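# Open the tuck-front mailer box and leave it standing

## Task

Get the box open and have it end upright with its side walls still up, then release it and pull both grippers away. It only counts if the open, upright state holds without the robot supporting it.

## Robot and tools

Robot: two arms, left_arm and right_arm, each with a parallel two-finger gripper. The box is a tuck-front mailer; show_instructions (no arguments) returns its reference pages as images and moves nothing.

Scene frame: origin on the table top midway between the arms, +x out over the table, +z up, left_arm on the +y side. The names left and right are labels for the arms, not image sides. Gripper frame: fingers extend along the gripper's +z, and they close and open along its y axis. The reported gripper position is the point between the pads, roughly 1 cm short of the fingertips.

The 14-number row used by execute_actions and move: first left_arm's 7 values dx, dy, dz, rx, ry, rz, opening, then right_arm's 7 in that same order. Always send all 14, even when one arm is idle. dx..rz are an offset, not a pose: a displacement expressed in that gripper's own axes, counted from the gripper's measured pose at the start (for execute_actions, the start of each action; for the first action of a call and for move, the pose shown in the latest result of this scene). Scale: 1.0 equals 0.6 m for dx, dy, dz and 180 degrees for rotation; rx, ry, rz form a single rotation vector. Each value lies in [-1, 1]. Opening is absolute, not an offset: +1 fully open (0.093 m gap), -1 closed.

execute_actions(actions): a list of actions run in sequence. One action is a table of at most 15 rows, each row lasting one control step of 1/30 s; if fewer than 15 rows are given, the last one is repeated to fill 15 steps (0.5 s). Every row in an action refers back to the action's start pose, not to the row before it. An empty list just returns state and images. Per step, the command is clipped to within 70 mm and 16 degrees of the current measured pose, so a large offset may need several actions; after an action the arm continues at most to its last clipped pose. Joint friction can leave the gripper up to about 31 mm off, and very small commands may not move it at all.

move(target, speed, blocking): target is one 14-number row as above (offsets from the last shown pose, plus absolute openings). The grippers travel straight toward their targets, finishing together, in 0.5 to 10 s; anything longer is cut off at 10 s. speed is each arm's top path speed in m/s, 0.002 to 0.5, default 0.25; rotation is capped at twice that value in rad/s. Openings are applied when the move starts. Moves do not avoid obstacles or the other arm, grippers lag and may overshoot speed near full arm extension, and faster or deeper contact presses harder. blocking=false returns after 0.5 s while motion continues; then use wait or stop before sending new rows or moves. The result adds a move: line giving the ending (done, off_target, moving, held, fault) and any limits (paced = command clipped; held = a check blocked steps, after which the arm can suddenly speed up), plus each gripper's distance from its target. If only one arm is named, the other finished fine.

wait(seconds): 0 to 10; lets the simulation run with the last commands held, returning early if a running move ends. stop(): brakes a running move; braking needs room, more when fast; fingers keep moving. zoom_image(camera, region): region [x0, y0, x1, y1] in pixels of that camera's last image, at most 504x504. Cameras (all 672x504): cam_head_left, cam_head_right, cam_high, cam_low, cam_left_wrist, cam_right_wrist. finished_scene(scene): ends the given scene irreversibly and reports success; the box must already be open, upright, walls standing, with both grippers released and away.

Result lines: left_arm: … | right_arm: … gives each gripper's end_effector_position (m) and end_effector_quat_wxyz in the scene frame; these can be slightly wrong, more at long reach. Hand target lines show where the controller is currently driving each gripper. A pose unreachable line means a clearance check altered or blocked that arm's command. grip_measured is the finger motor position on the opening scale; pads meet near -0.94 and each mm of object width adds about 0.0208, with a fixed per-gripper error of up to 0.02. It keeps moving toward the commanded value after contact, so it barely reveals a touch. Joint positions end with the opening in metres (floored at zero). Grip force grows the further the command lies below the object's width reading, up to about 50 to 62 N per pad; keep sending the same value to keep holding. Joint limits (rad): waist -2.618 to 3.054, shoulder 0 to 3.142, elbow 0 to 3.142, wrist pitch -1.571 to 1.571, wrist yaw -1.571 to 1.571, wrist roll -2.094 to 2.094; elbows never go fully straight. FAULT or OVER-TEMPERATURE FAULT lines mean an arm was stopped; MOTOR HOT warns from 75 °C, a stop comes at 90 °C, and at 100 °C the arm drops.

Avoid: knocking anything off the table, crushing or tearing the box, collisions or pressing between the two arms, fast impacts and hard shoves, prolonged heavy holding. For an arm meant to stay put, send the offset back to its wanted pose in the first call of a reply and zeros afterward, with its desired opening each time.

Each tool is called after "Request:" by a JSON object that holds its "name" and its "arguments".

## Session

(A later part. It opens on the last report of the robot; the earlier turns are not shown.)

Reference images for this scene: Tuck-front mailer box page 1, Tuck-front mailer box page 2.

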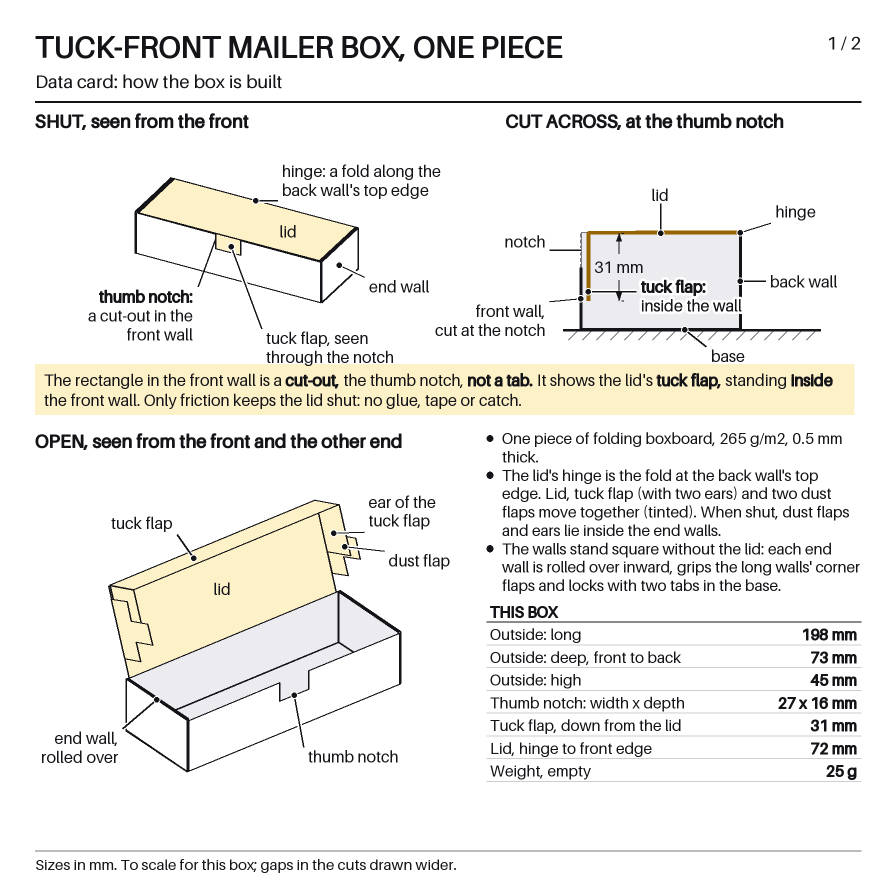

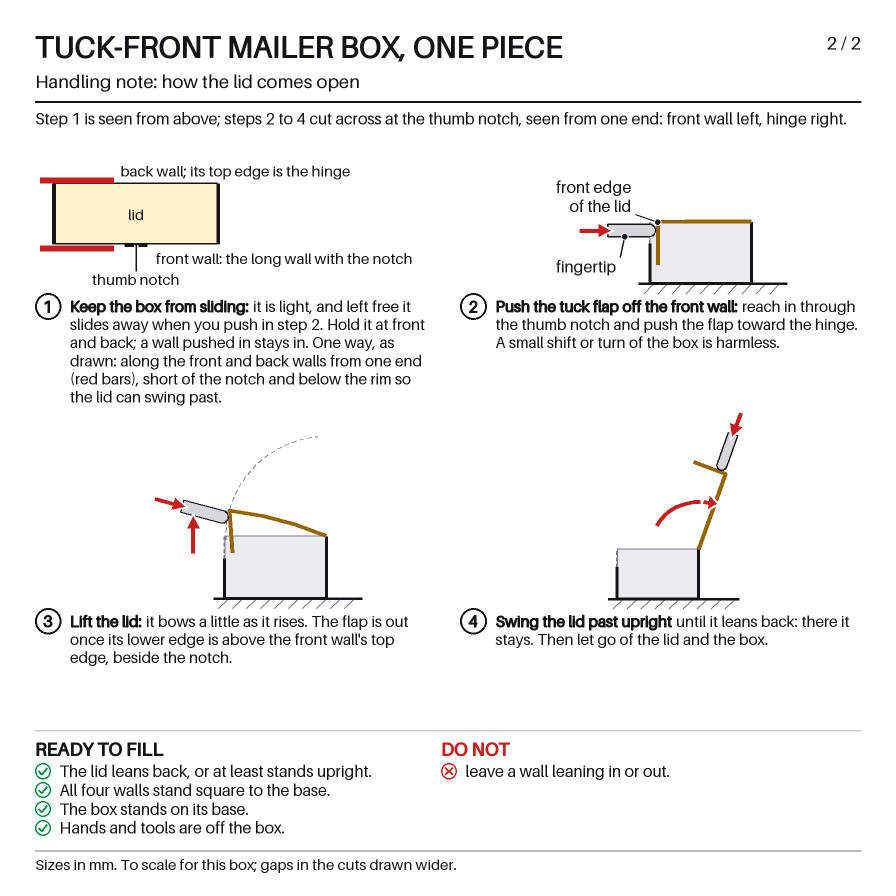

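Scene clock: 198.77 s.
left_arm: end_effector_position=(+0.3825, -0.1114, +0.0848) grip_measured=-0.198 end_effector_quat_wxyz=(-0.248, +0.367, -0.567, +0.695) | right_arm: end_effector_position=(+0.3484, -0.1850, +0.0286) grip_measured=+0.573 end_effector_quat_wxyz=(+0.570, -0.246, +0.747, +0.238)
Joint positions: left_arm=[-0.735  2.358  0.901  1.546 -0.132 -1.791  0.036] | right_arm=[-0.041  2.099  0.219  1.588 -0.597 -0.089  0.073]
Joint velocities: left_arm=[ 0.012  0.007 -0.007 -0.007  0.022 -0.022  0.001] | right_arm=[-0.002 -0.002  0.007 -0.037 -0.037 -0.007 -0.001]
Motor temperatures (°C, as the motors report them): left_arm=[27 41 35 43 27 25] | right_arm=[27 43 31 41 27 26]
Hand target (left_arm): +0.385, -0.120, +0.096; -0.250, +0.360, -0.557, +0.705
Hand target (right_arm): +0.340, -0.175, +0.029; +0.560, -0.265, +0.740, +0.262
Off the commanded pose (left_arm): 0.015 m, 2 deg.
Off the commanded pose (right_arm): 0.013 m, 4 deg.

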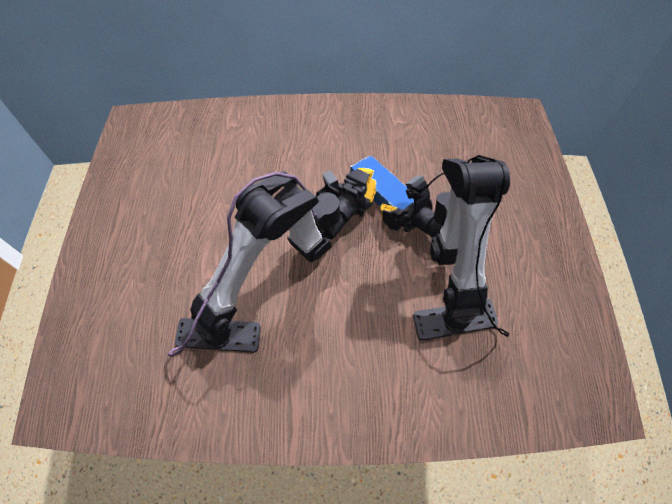

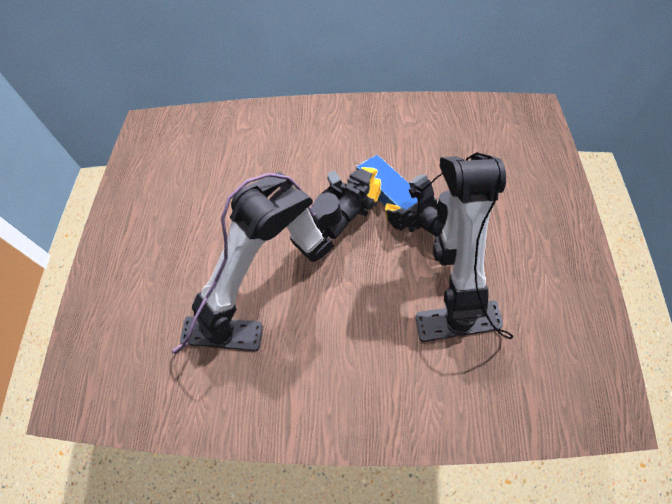

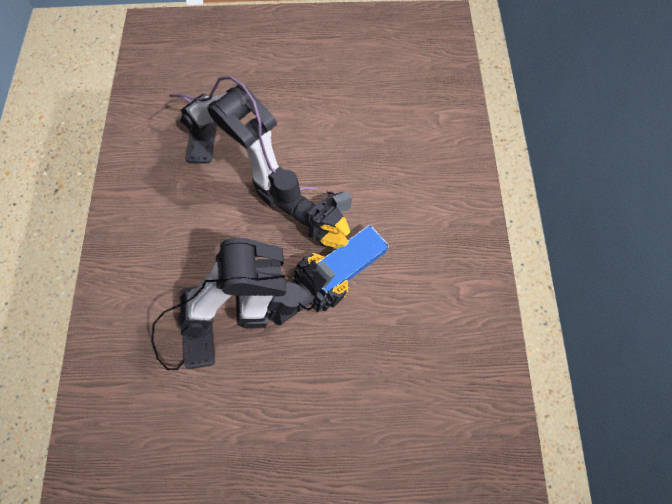

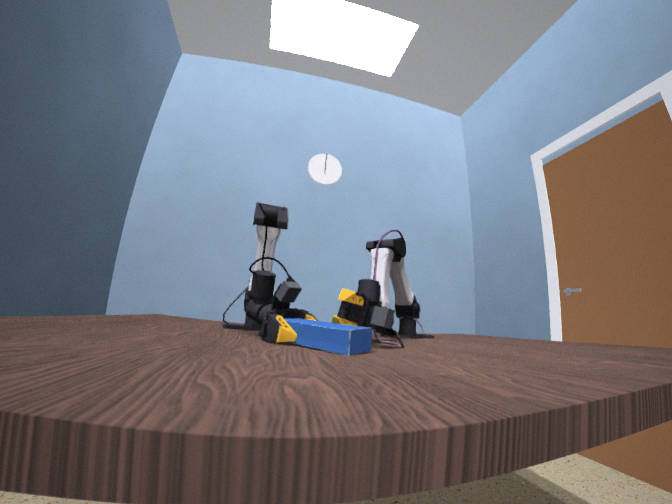

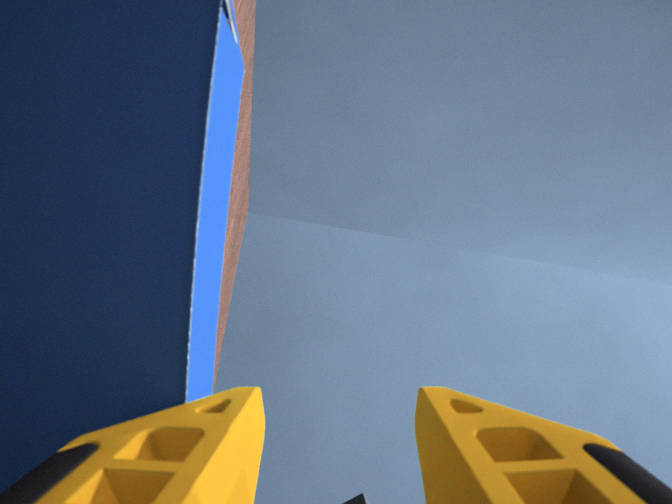

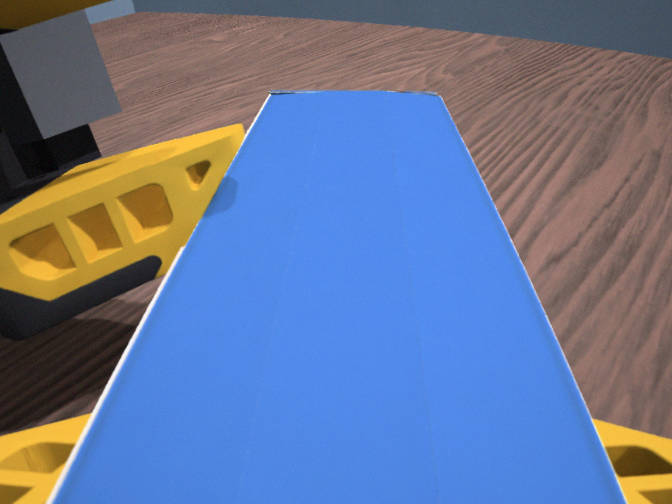

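Request:
{"name": "move", "arguments": {"target": [0.02,0.0,-0.04,-0.02,0,0,-0.2,0,0,0,0,0,0,0.57], "speed": 0.03}}

Request:
{"name": "execute_actions", "arguments": {"actions": [[[0,0,0,0,0,0,0.6,0,0,0,0,0,0,0.57]],[[0,0,0,0,0,0,0.6,0,0,0,0,0,0,0.57]]]}}

Scene clock: 202.93 s.
left_arm: end_effector_position=(+0.3630, -0.1066, +0.0842) grip_measured=-0.198 end_effector_quat_wxyz=(-0.241, +0.372, -0.584, +0.680) | right_arm: end_effector_position=(+0.3491, -0.1860, +0.0284) grip_measured=+0.573 end_effector_quat_wxyz=(+0.570, -0.244, +0.748, +0.235)
Joint positions: left_arm=[-0.76   2.288  0.812  1.518 -0.147 -1.791  0.036] | right_arm=[-0.041  2.099  0.219  1.588 -0.59  -0.089  0.073]
Joint velocities: left_arm=[-0.002 -0.002  0.002 -0.007  0.022 -0.007  0.001] | right_arm=[-0.002 -0.002 -0.007  0.066  0.007  0.051  0.   ]
Motor temperatures (°C, as the motors report them): left_arm=[27 41 35 43 27 25] | right_arm=[27 43 31 41 27 26]
Hand target (left_arm): +0.356, -0.106, +0.085; -0.237, +0.374, -0.588, +0.676
Hand target (right_arm): +0.348, -0.185, +0.029; +0.569, -0.246, +0.747, +0.238
Off the commanded pose (left_arm): 0.007 m, 1 deg.
Off the commanded pose (right_arm): 0.001 m, 0 deg.
joint sent to its limit (right arm) — the command would take joint 4 (wrist pitch) past its upper limit, so that joint was sent only as far as its limit.
move: done

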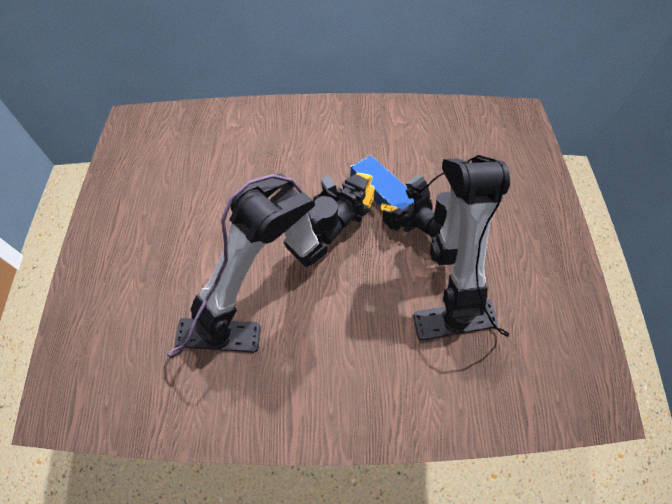

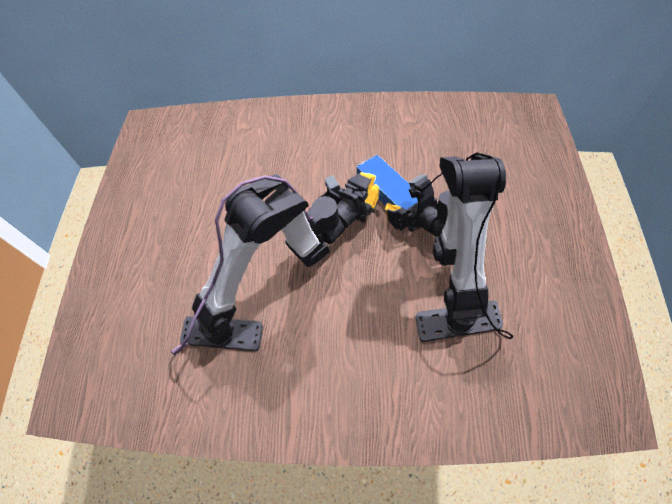

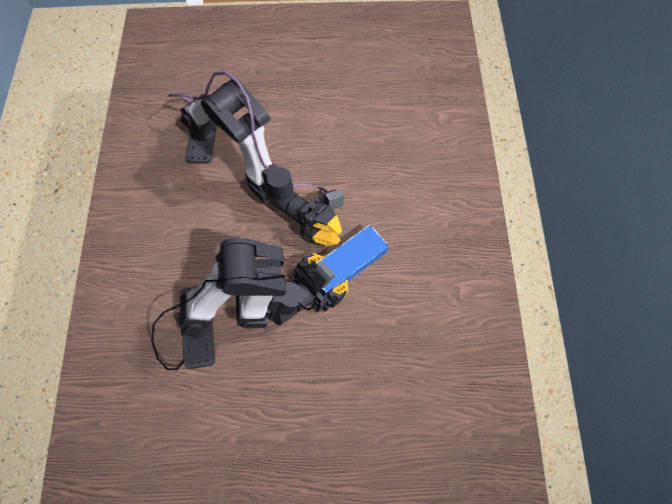

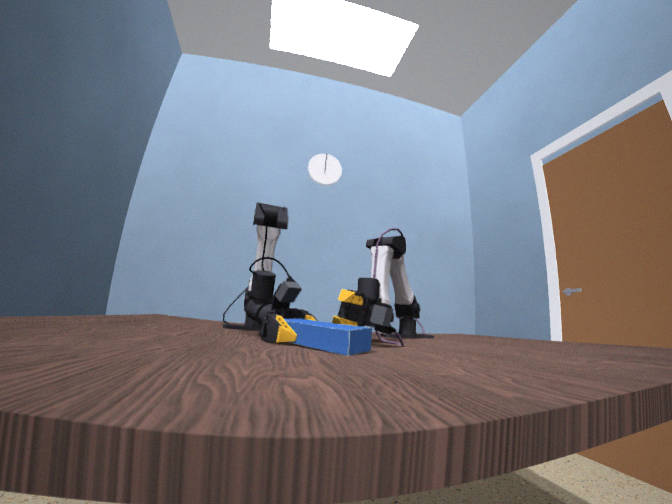

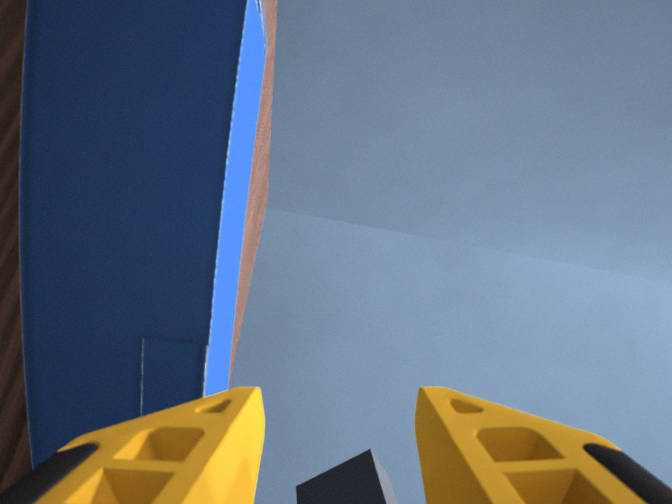

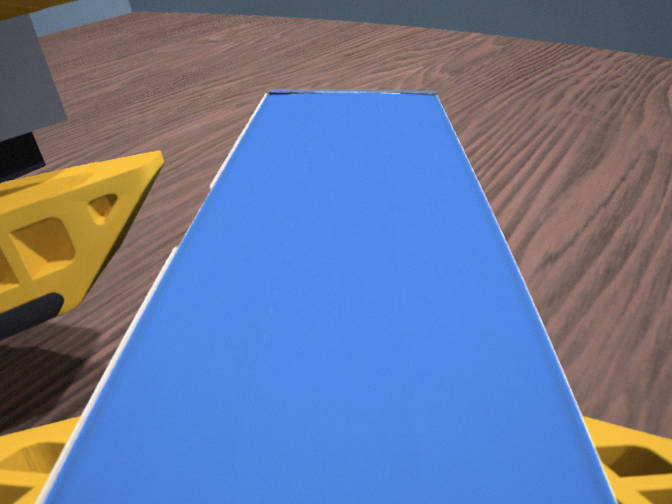

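Scene clock: 203.93 s.
left_arm: end_effector_position=(+0.3630, -0.1066, +0.0842) grip_measured=+0.598 end_effector_quat_wxyz=(-0.241, +0.372, -0.584, +0.680) | right_arm: end_effector_position=(+0.3491, -0.1860, +0.0284) grip_measured=+0.573 end_effector_quat_wxyz=(+0.570, -0.244, +0.748, +0.235)
Joint positions: left_arm=[-0.76   2.288  0.812  1.518 -0.147 -1.791  0.074] | right_arm=[-0.041  2.099  0.219  1.588 -0.59  -0.089  0.073]
Joint velocities: left_arm=[-0.012 -0.007  0.022 -0.081 -0.022  0.051 -0.   ] | right_arm=[-0.002 -0.002 -0.012 -0.037 -0.007  0.022 -0.003]
Motor temperatures (°C, as the motors report them): left_arm=[27 41 35 43 27 25] | right_arm=[27 43 31 41 27 26]
Hand target (left_arm): +0.363, -0.107, +0.084; -0.241, +0.372, -0.584, +0.680
Hand target (right_arm): +0.349, -0.186, +0.028; +0.570, -0.244, +0.749, +0.235
Off the commanded pose (left_arm): 0.000 m, 0 deg.
Off the commanded pose (right_arm): 0.000 m, 0 deg.
joint sent to its limit (right arm) — the command would take joint 4 (wrist pitch) past its upper limit, so that joint was sent only as far as its limit.

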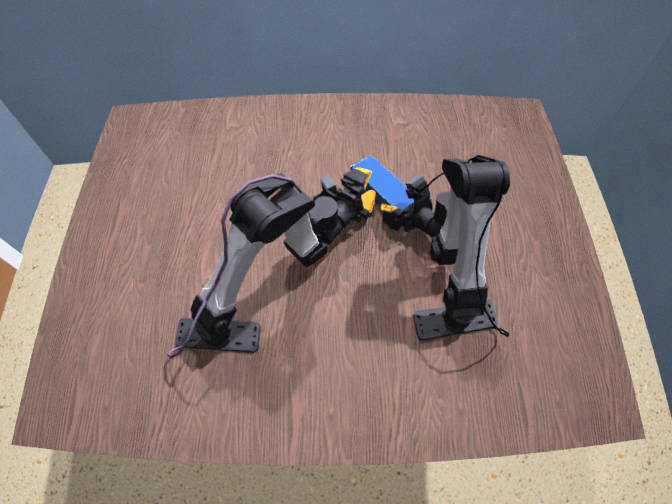

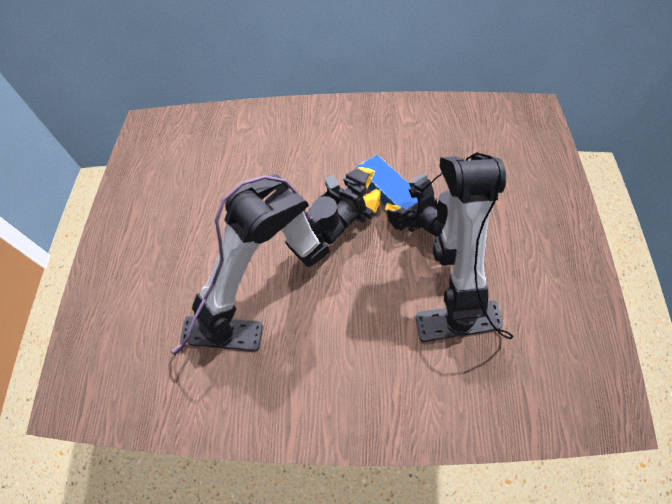

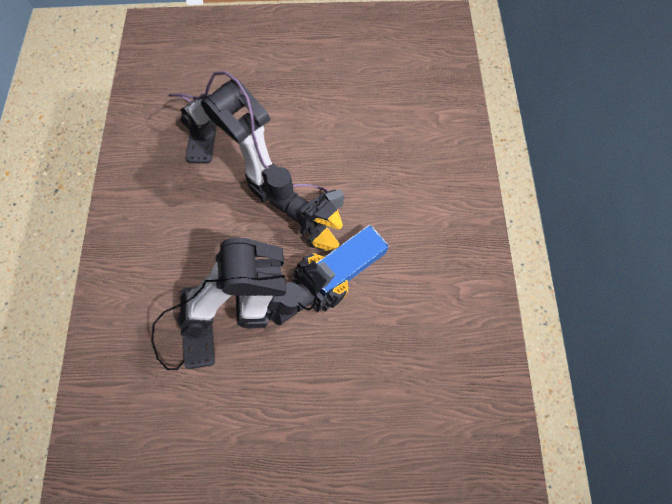

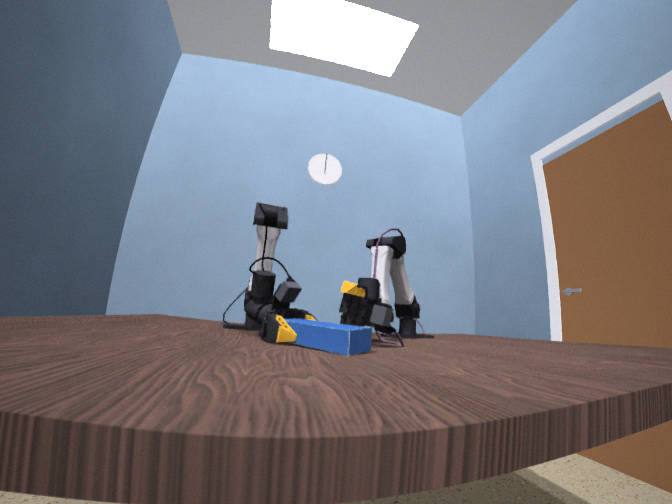

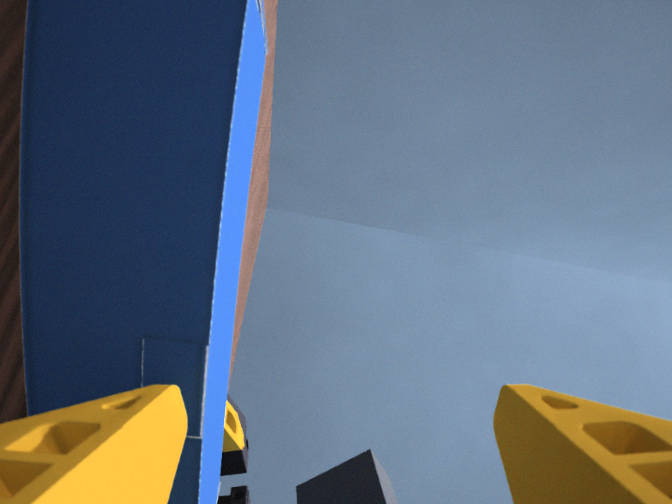

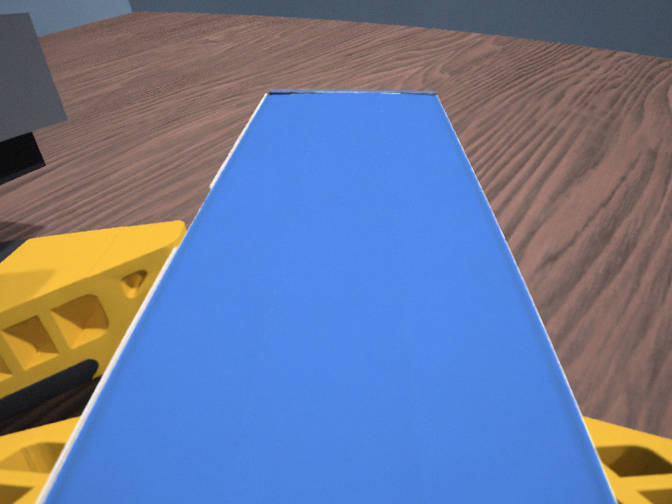

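Gripper is yawed so forward drifts −x; fine.

Request:
{"name": "move", "arguments": {"target": [0.0,0.005,0.03,0.01,0,0,0.66,0,0.03,0,-0.03,0,0,0.57], "speed": 0.012}}

Scene clock: 210.17 s.
left_arm: end_effector_position=(+0.3695, -0.1138, +0.0795) grip_measured=+0.658 end_effector_quat_wxyz=(-0.241, +0.370, -0.582, +0.683) | right_arm: end_effector_position=(+0.3499, -0.1878, +0.0284) grip_measured=+0.573 end_effector_quat_wxyz=(+0.571, -0.242, +0.749, +0.233)
Joint positions: left_arm=[-0.76   2.329  0.861  1.518 -0.146 -1.791  0.077] | right_arm=[-0.046  2.099  0.219  1.588 -0.589 -0.089  0.073]
Joint velocities: left_arm=[-0.017 -0.002 -0.002 -0.066 -0.037  0.051 -0.001] | right_arm=[-0.012 -0.002  0.012 -0.037  0.037  0.037 -0.001]
Motor temperatures (°C, as the motors report them): left_arm=[27 41 35 43 27 25] | right_arm=[27 43 31 41 27 26]
Hand target (left_arm): +0.376, -0.118, +0.082; -0.246, +0.368, -0.574, +0.689
Hand target (right_arm): +0.337, -0.173, +0.029; +0.558, -0.270, +0.737, +0.269
Off the commanded pose (left_arm): 0.009 m, 1 deg.
Off the commanded pose (right_arm): 0.020 m, 6 deg.
move: off_target (right_arm)

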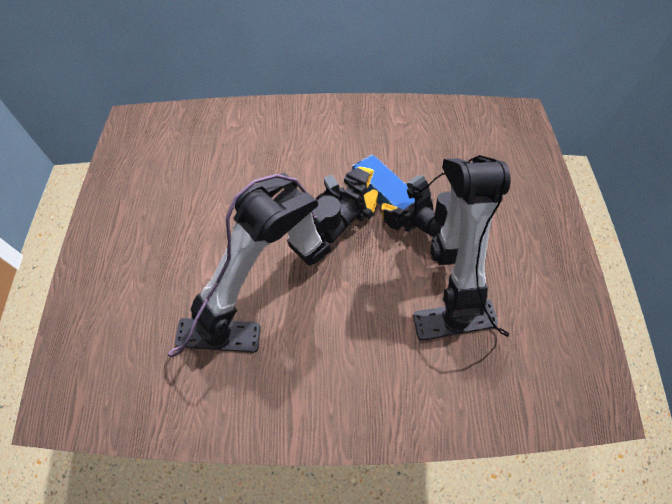

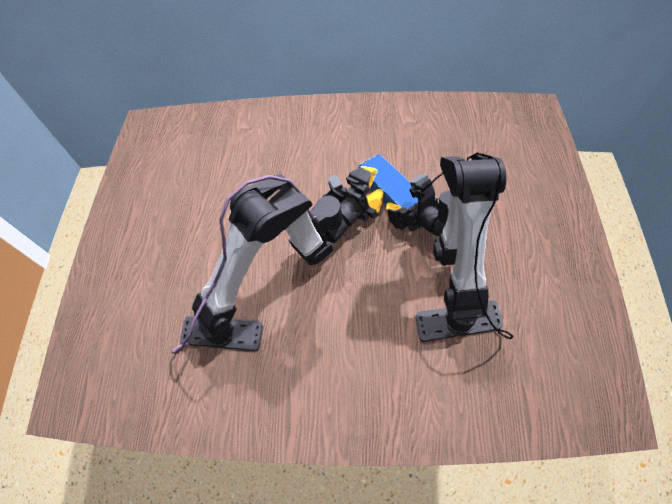

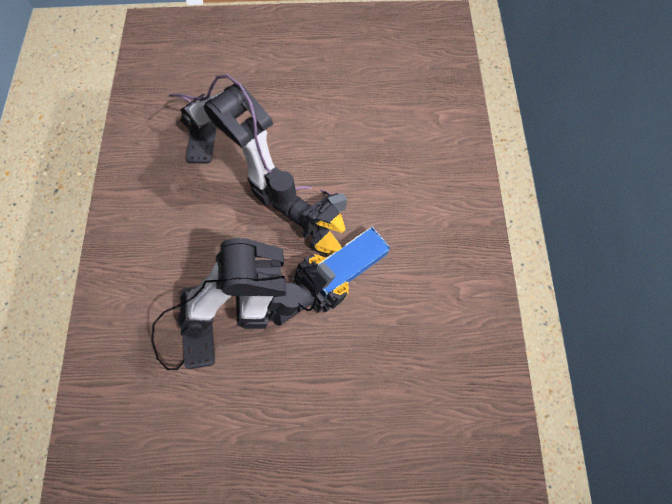

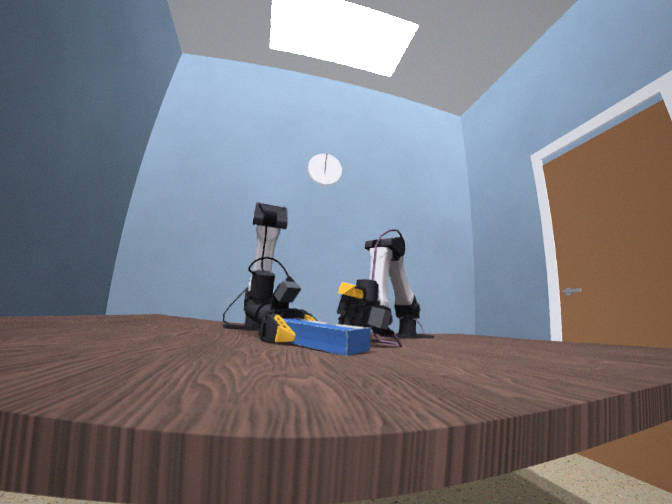

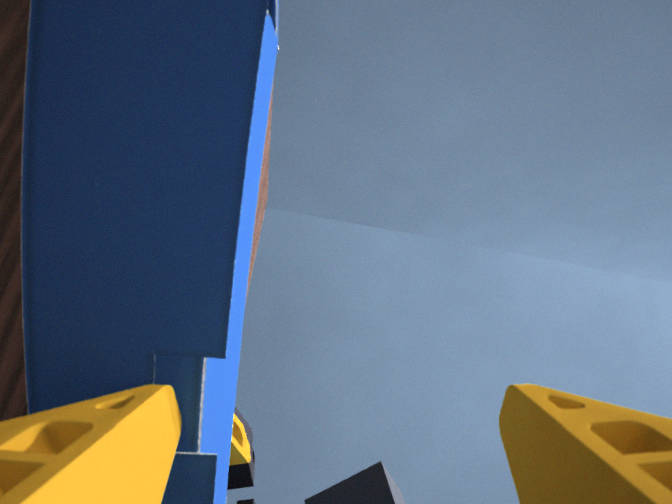

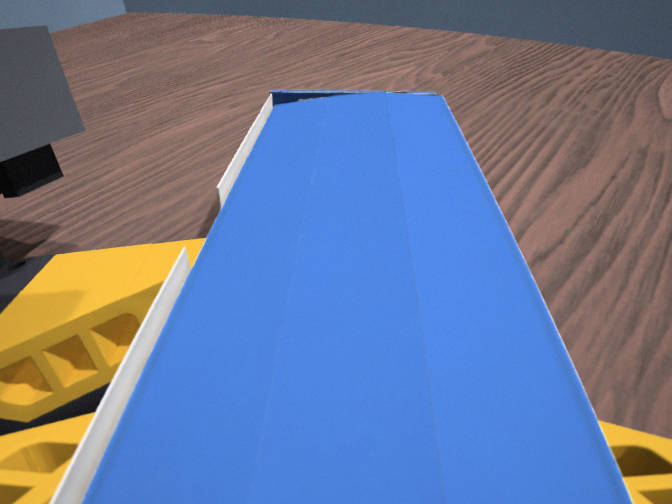

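On the flap, low. Lift.

Request:
{"name": "execute_actions", "arguments": {"actions": [[[0,-0.005,0.018,0.01,0,0,0.56,0,0.03,0,-0.03,0,0,0.57]],[[0,-0.005,0.018,0.01,0,0,0.46,0,0.03,0,-0.03,0,0,0.57]],[[0,-0.005,0.018,0.01,0,0,0.36,0,0.03,0,-0.03,0,0,0.57]],[[0,-0.005,0.018,0.01,0,0,0.26,0,0.03,0,-0.03,0,0,0.57]],[[0,-0.005,0.018,0.01,0,0,0.16,0,0.03,0,-0.03,0,0,0.57]]]}}

Scene clock: 215.23 s.
left_arm: end_effector_position=(+0.3683, -0.1153, +0.0796) grip_measured=+0.162 end_effector_quat_wxyz=(-0.237, +0.366, -0.584, +0.684) | right_arm: end_effector_position=(+0.3494, -0.1873, +0.0286) grip_measured=+0.573 end_effector_quat_wxyz=(+0.571, -0.243, +0.748, +0.235)
Joint positions: left_arm=[-0.76   2.329  0.861  1.518 -0.134 -1.791  0.053] | right_arm=[-0.046  2.099  0.219  1.589 -0.594 -0.089  0.073]
Joint velocities: left_arm=[ 0.012 -0.002  0.002  0.081  0.022  0.022  0.   ] | right_arm=[-0.012 -0.002 -0.007 -0.022  0.007 -0.037  0.   ]
Motor temperatures (°C, as the motors report them): left_arm=[27 41 35 43 27 25] | right_arm=[27 43 31 41 28 26]
Hand target (left_arm): +0.377, -0.121, +0.083; -0.243, +0.364, -0.573, +0.693
Hand target (right_arm): +0.338, -0.174, +0.030; +0.559, -0.268, +0.737, +0.269
Off the commanded pose (left_arm): 0.011 m, 2 deg.
Off the commanded pose (right_arm): 0.018 m, 5 deg.

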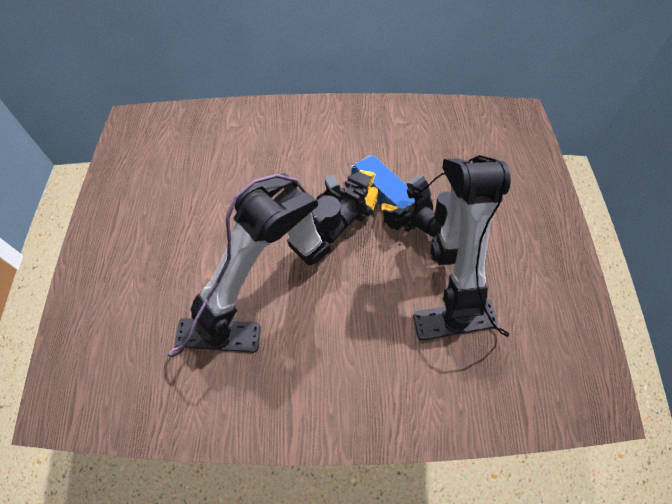

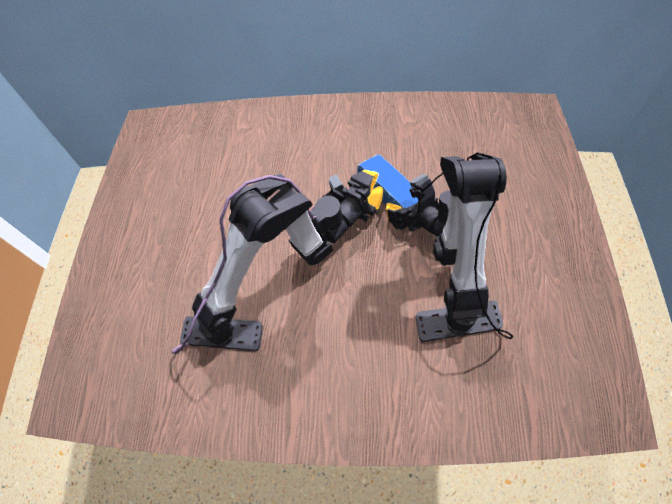

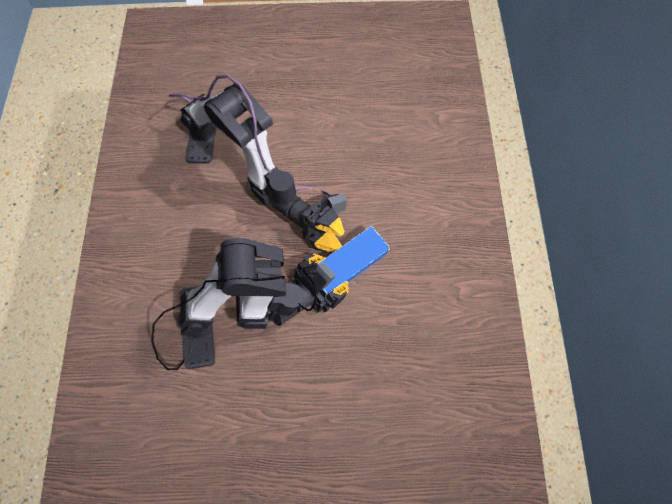

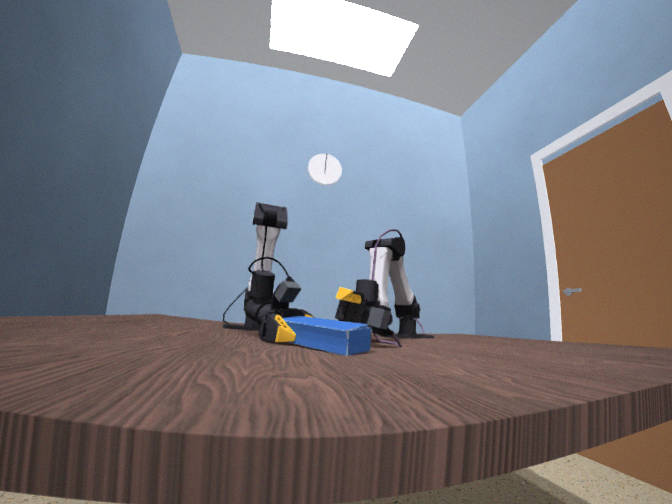

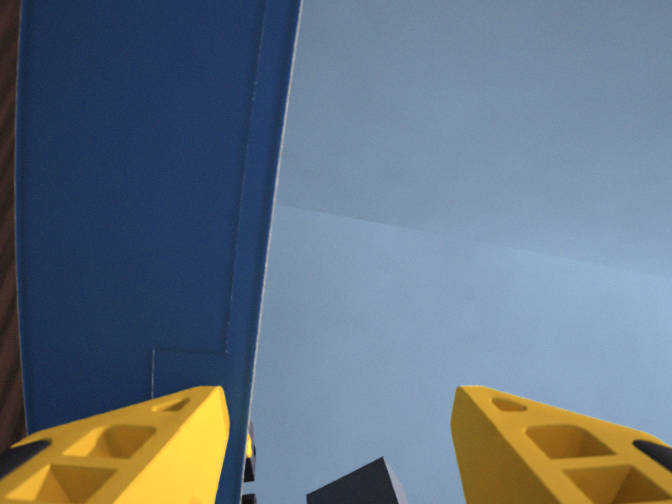

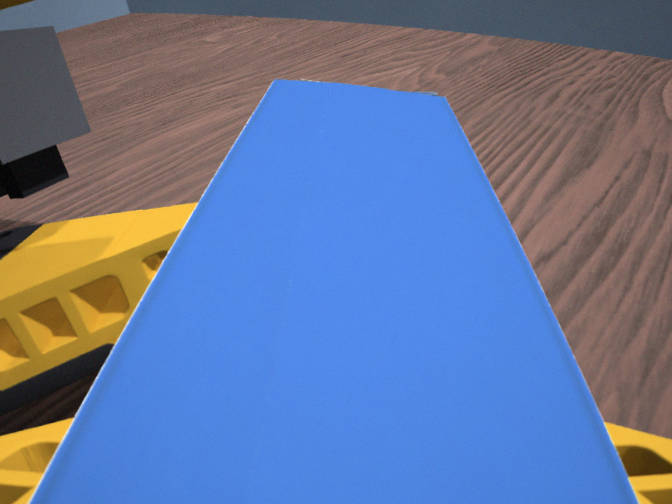

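More press.

Request:
{"name": "execute_actions", "arguments": {"actions": [[[0,-0.005,0.028,0.01,0,0,0.1,0,0.03,0,-0.03,0,0,0.57]],[[0,-0.005,0.026,0.01,0,0,0,0,0.03,0,-0.03,0,0,0.57]],[[0,-0.005,0.026,0.01,0,0,-0.1,0,0.03,0,-0.03,0,0,0.57]],[[0,-0.005,0.026,0.01,0,0,-0.2,0,0.03,0,-0.03,0,0,0.57]]]}}

Scene clock: 218.73 s.
left_arm: end_effector_position=(+0.3865, -0.1385, +0.1129) grip_measured=-0.199 end_effector_quat_wxyz=(-0.241, +0.340, -0.542, +0.730) | right_arm: end_effector_position=(+0.3542, -0.1980, +0.0281) grip_measured=+0.573 end_effector_quat_wxyz=(+0.574, -0.226, +0.755, +0.223)
Joint positions: left_arm=[-0.76   2.376  1.011  1.549 -0.118 -1.791  0.036] | right_arm=[-0.071  2.099  0.219  1.589 -0.576 -0.082  0.073]
Joint velocities: left_arm=[-0.007 -0.022 -0.007  0.051  0.007  0.066  0.   ] | right_arm=[-0.002 -0.007 -0.017 -0.037 -0.022 -0.095 -0.001]
Motor temperatures (°C, as the motors report them): left_arm=[27 41 36 43 27 25] | right_arm=[27 43 31 41 28 26]
Hand target (left_arm): +0.393, -0.142, +0.106; -0.244, +0.344, -0.545, +0.725
Hand target (right_arm): +0.343, -0.184, +0.029; +0.563, -0.252, +0.744, +0.257
Off the commanded pose (left_arm): 0.011 m, 1 deg.
Off the commanded pose (right_arm): 0.018 m, 5 deg.

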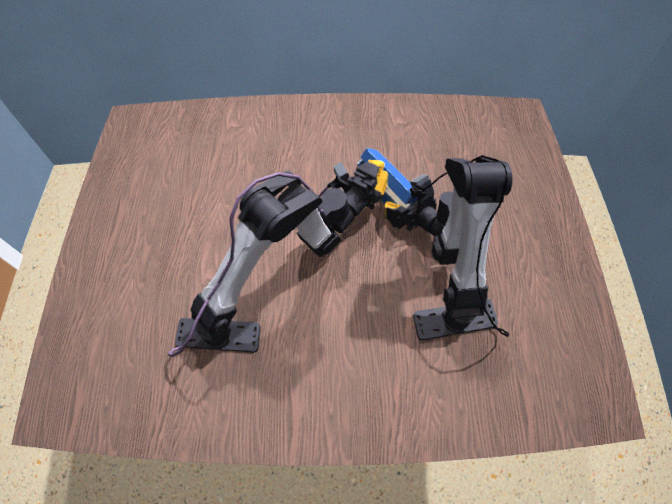

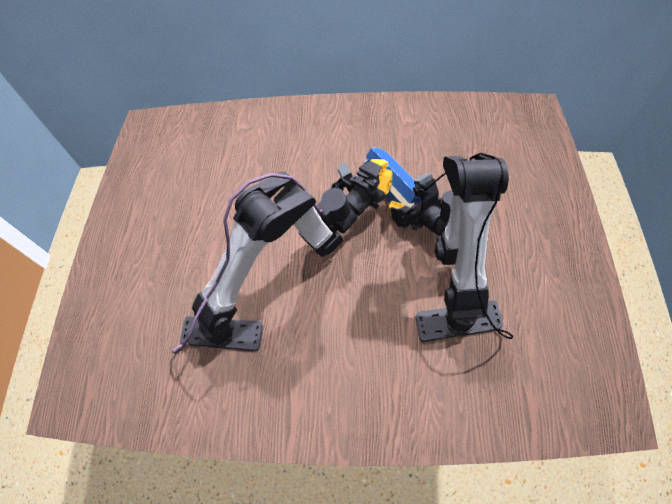

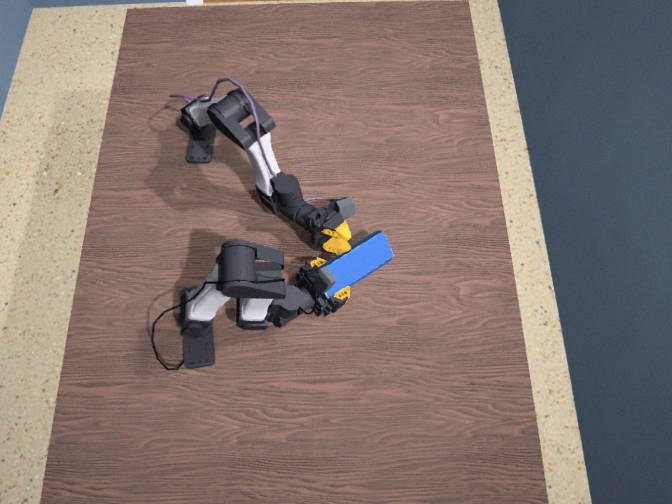

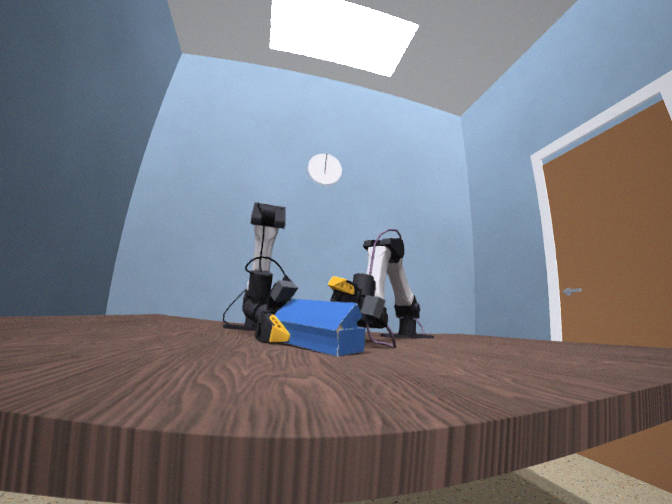

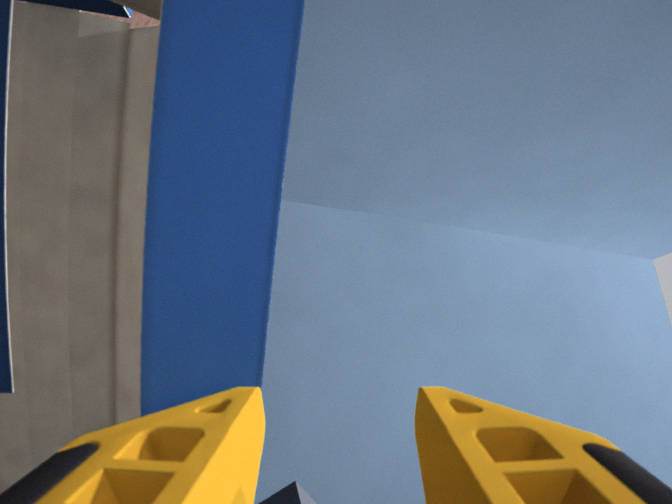

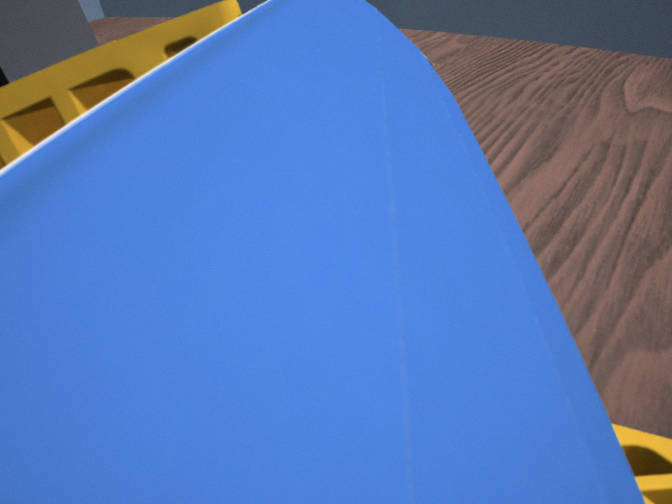

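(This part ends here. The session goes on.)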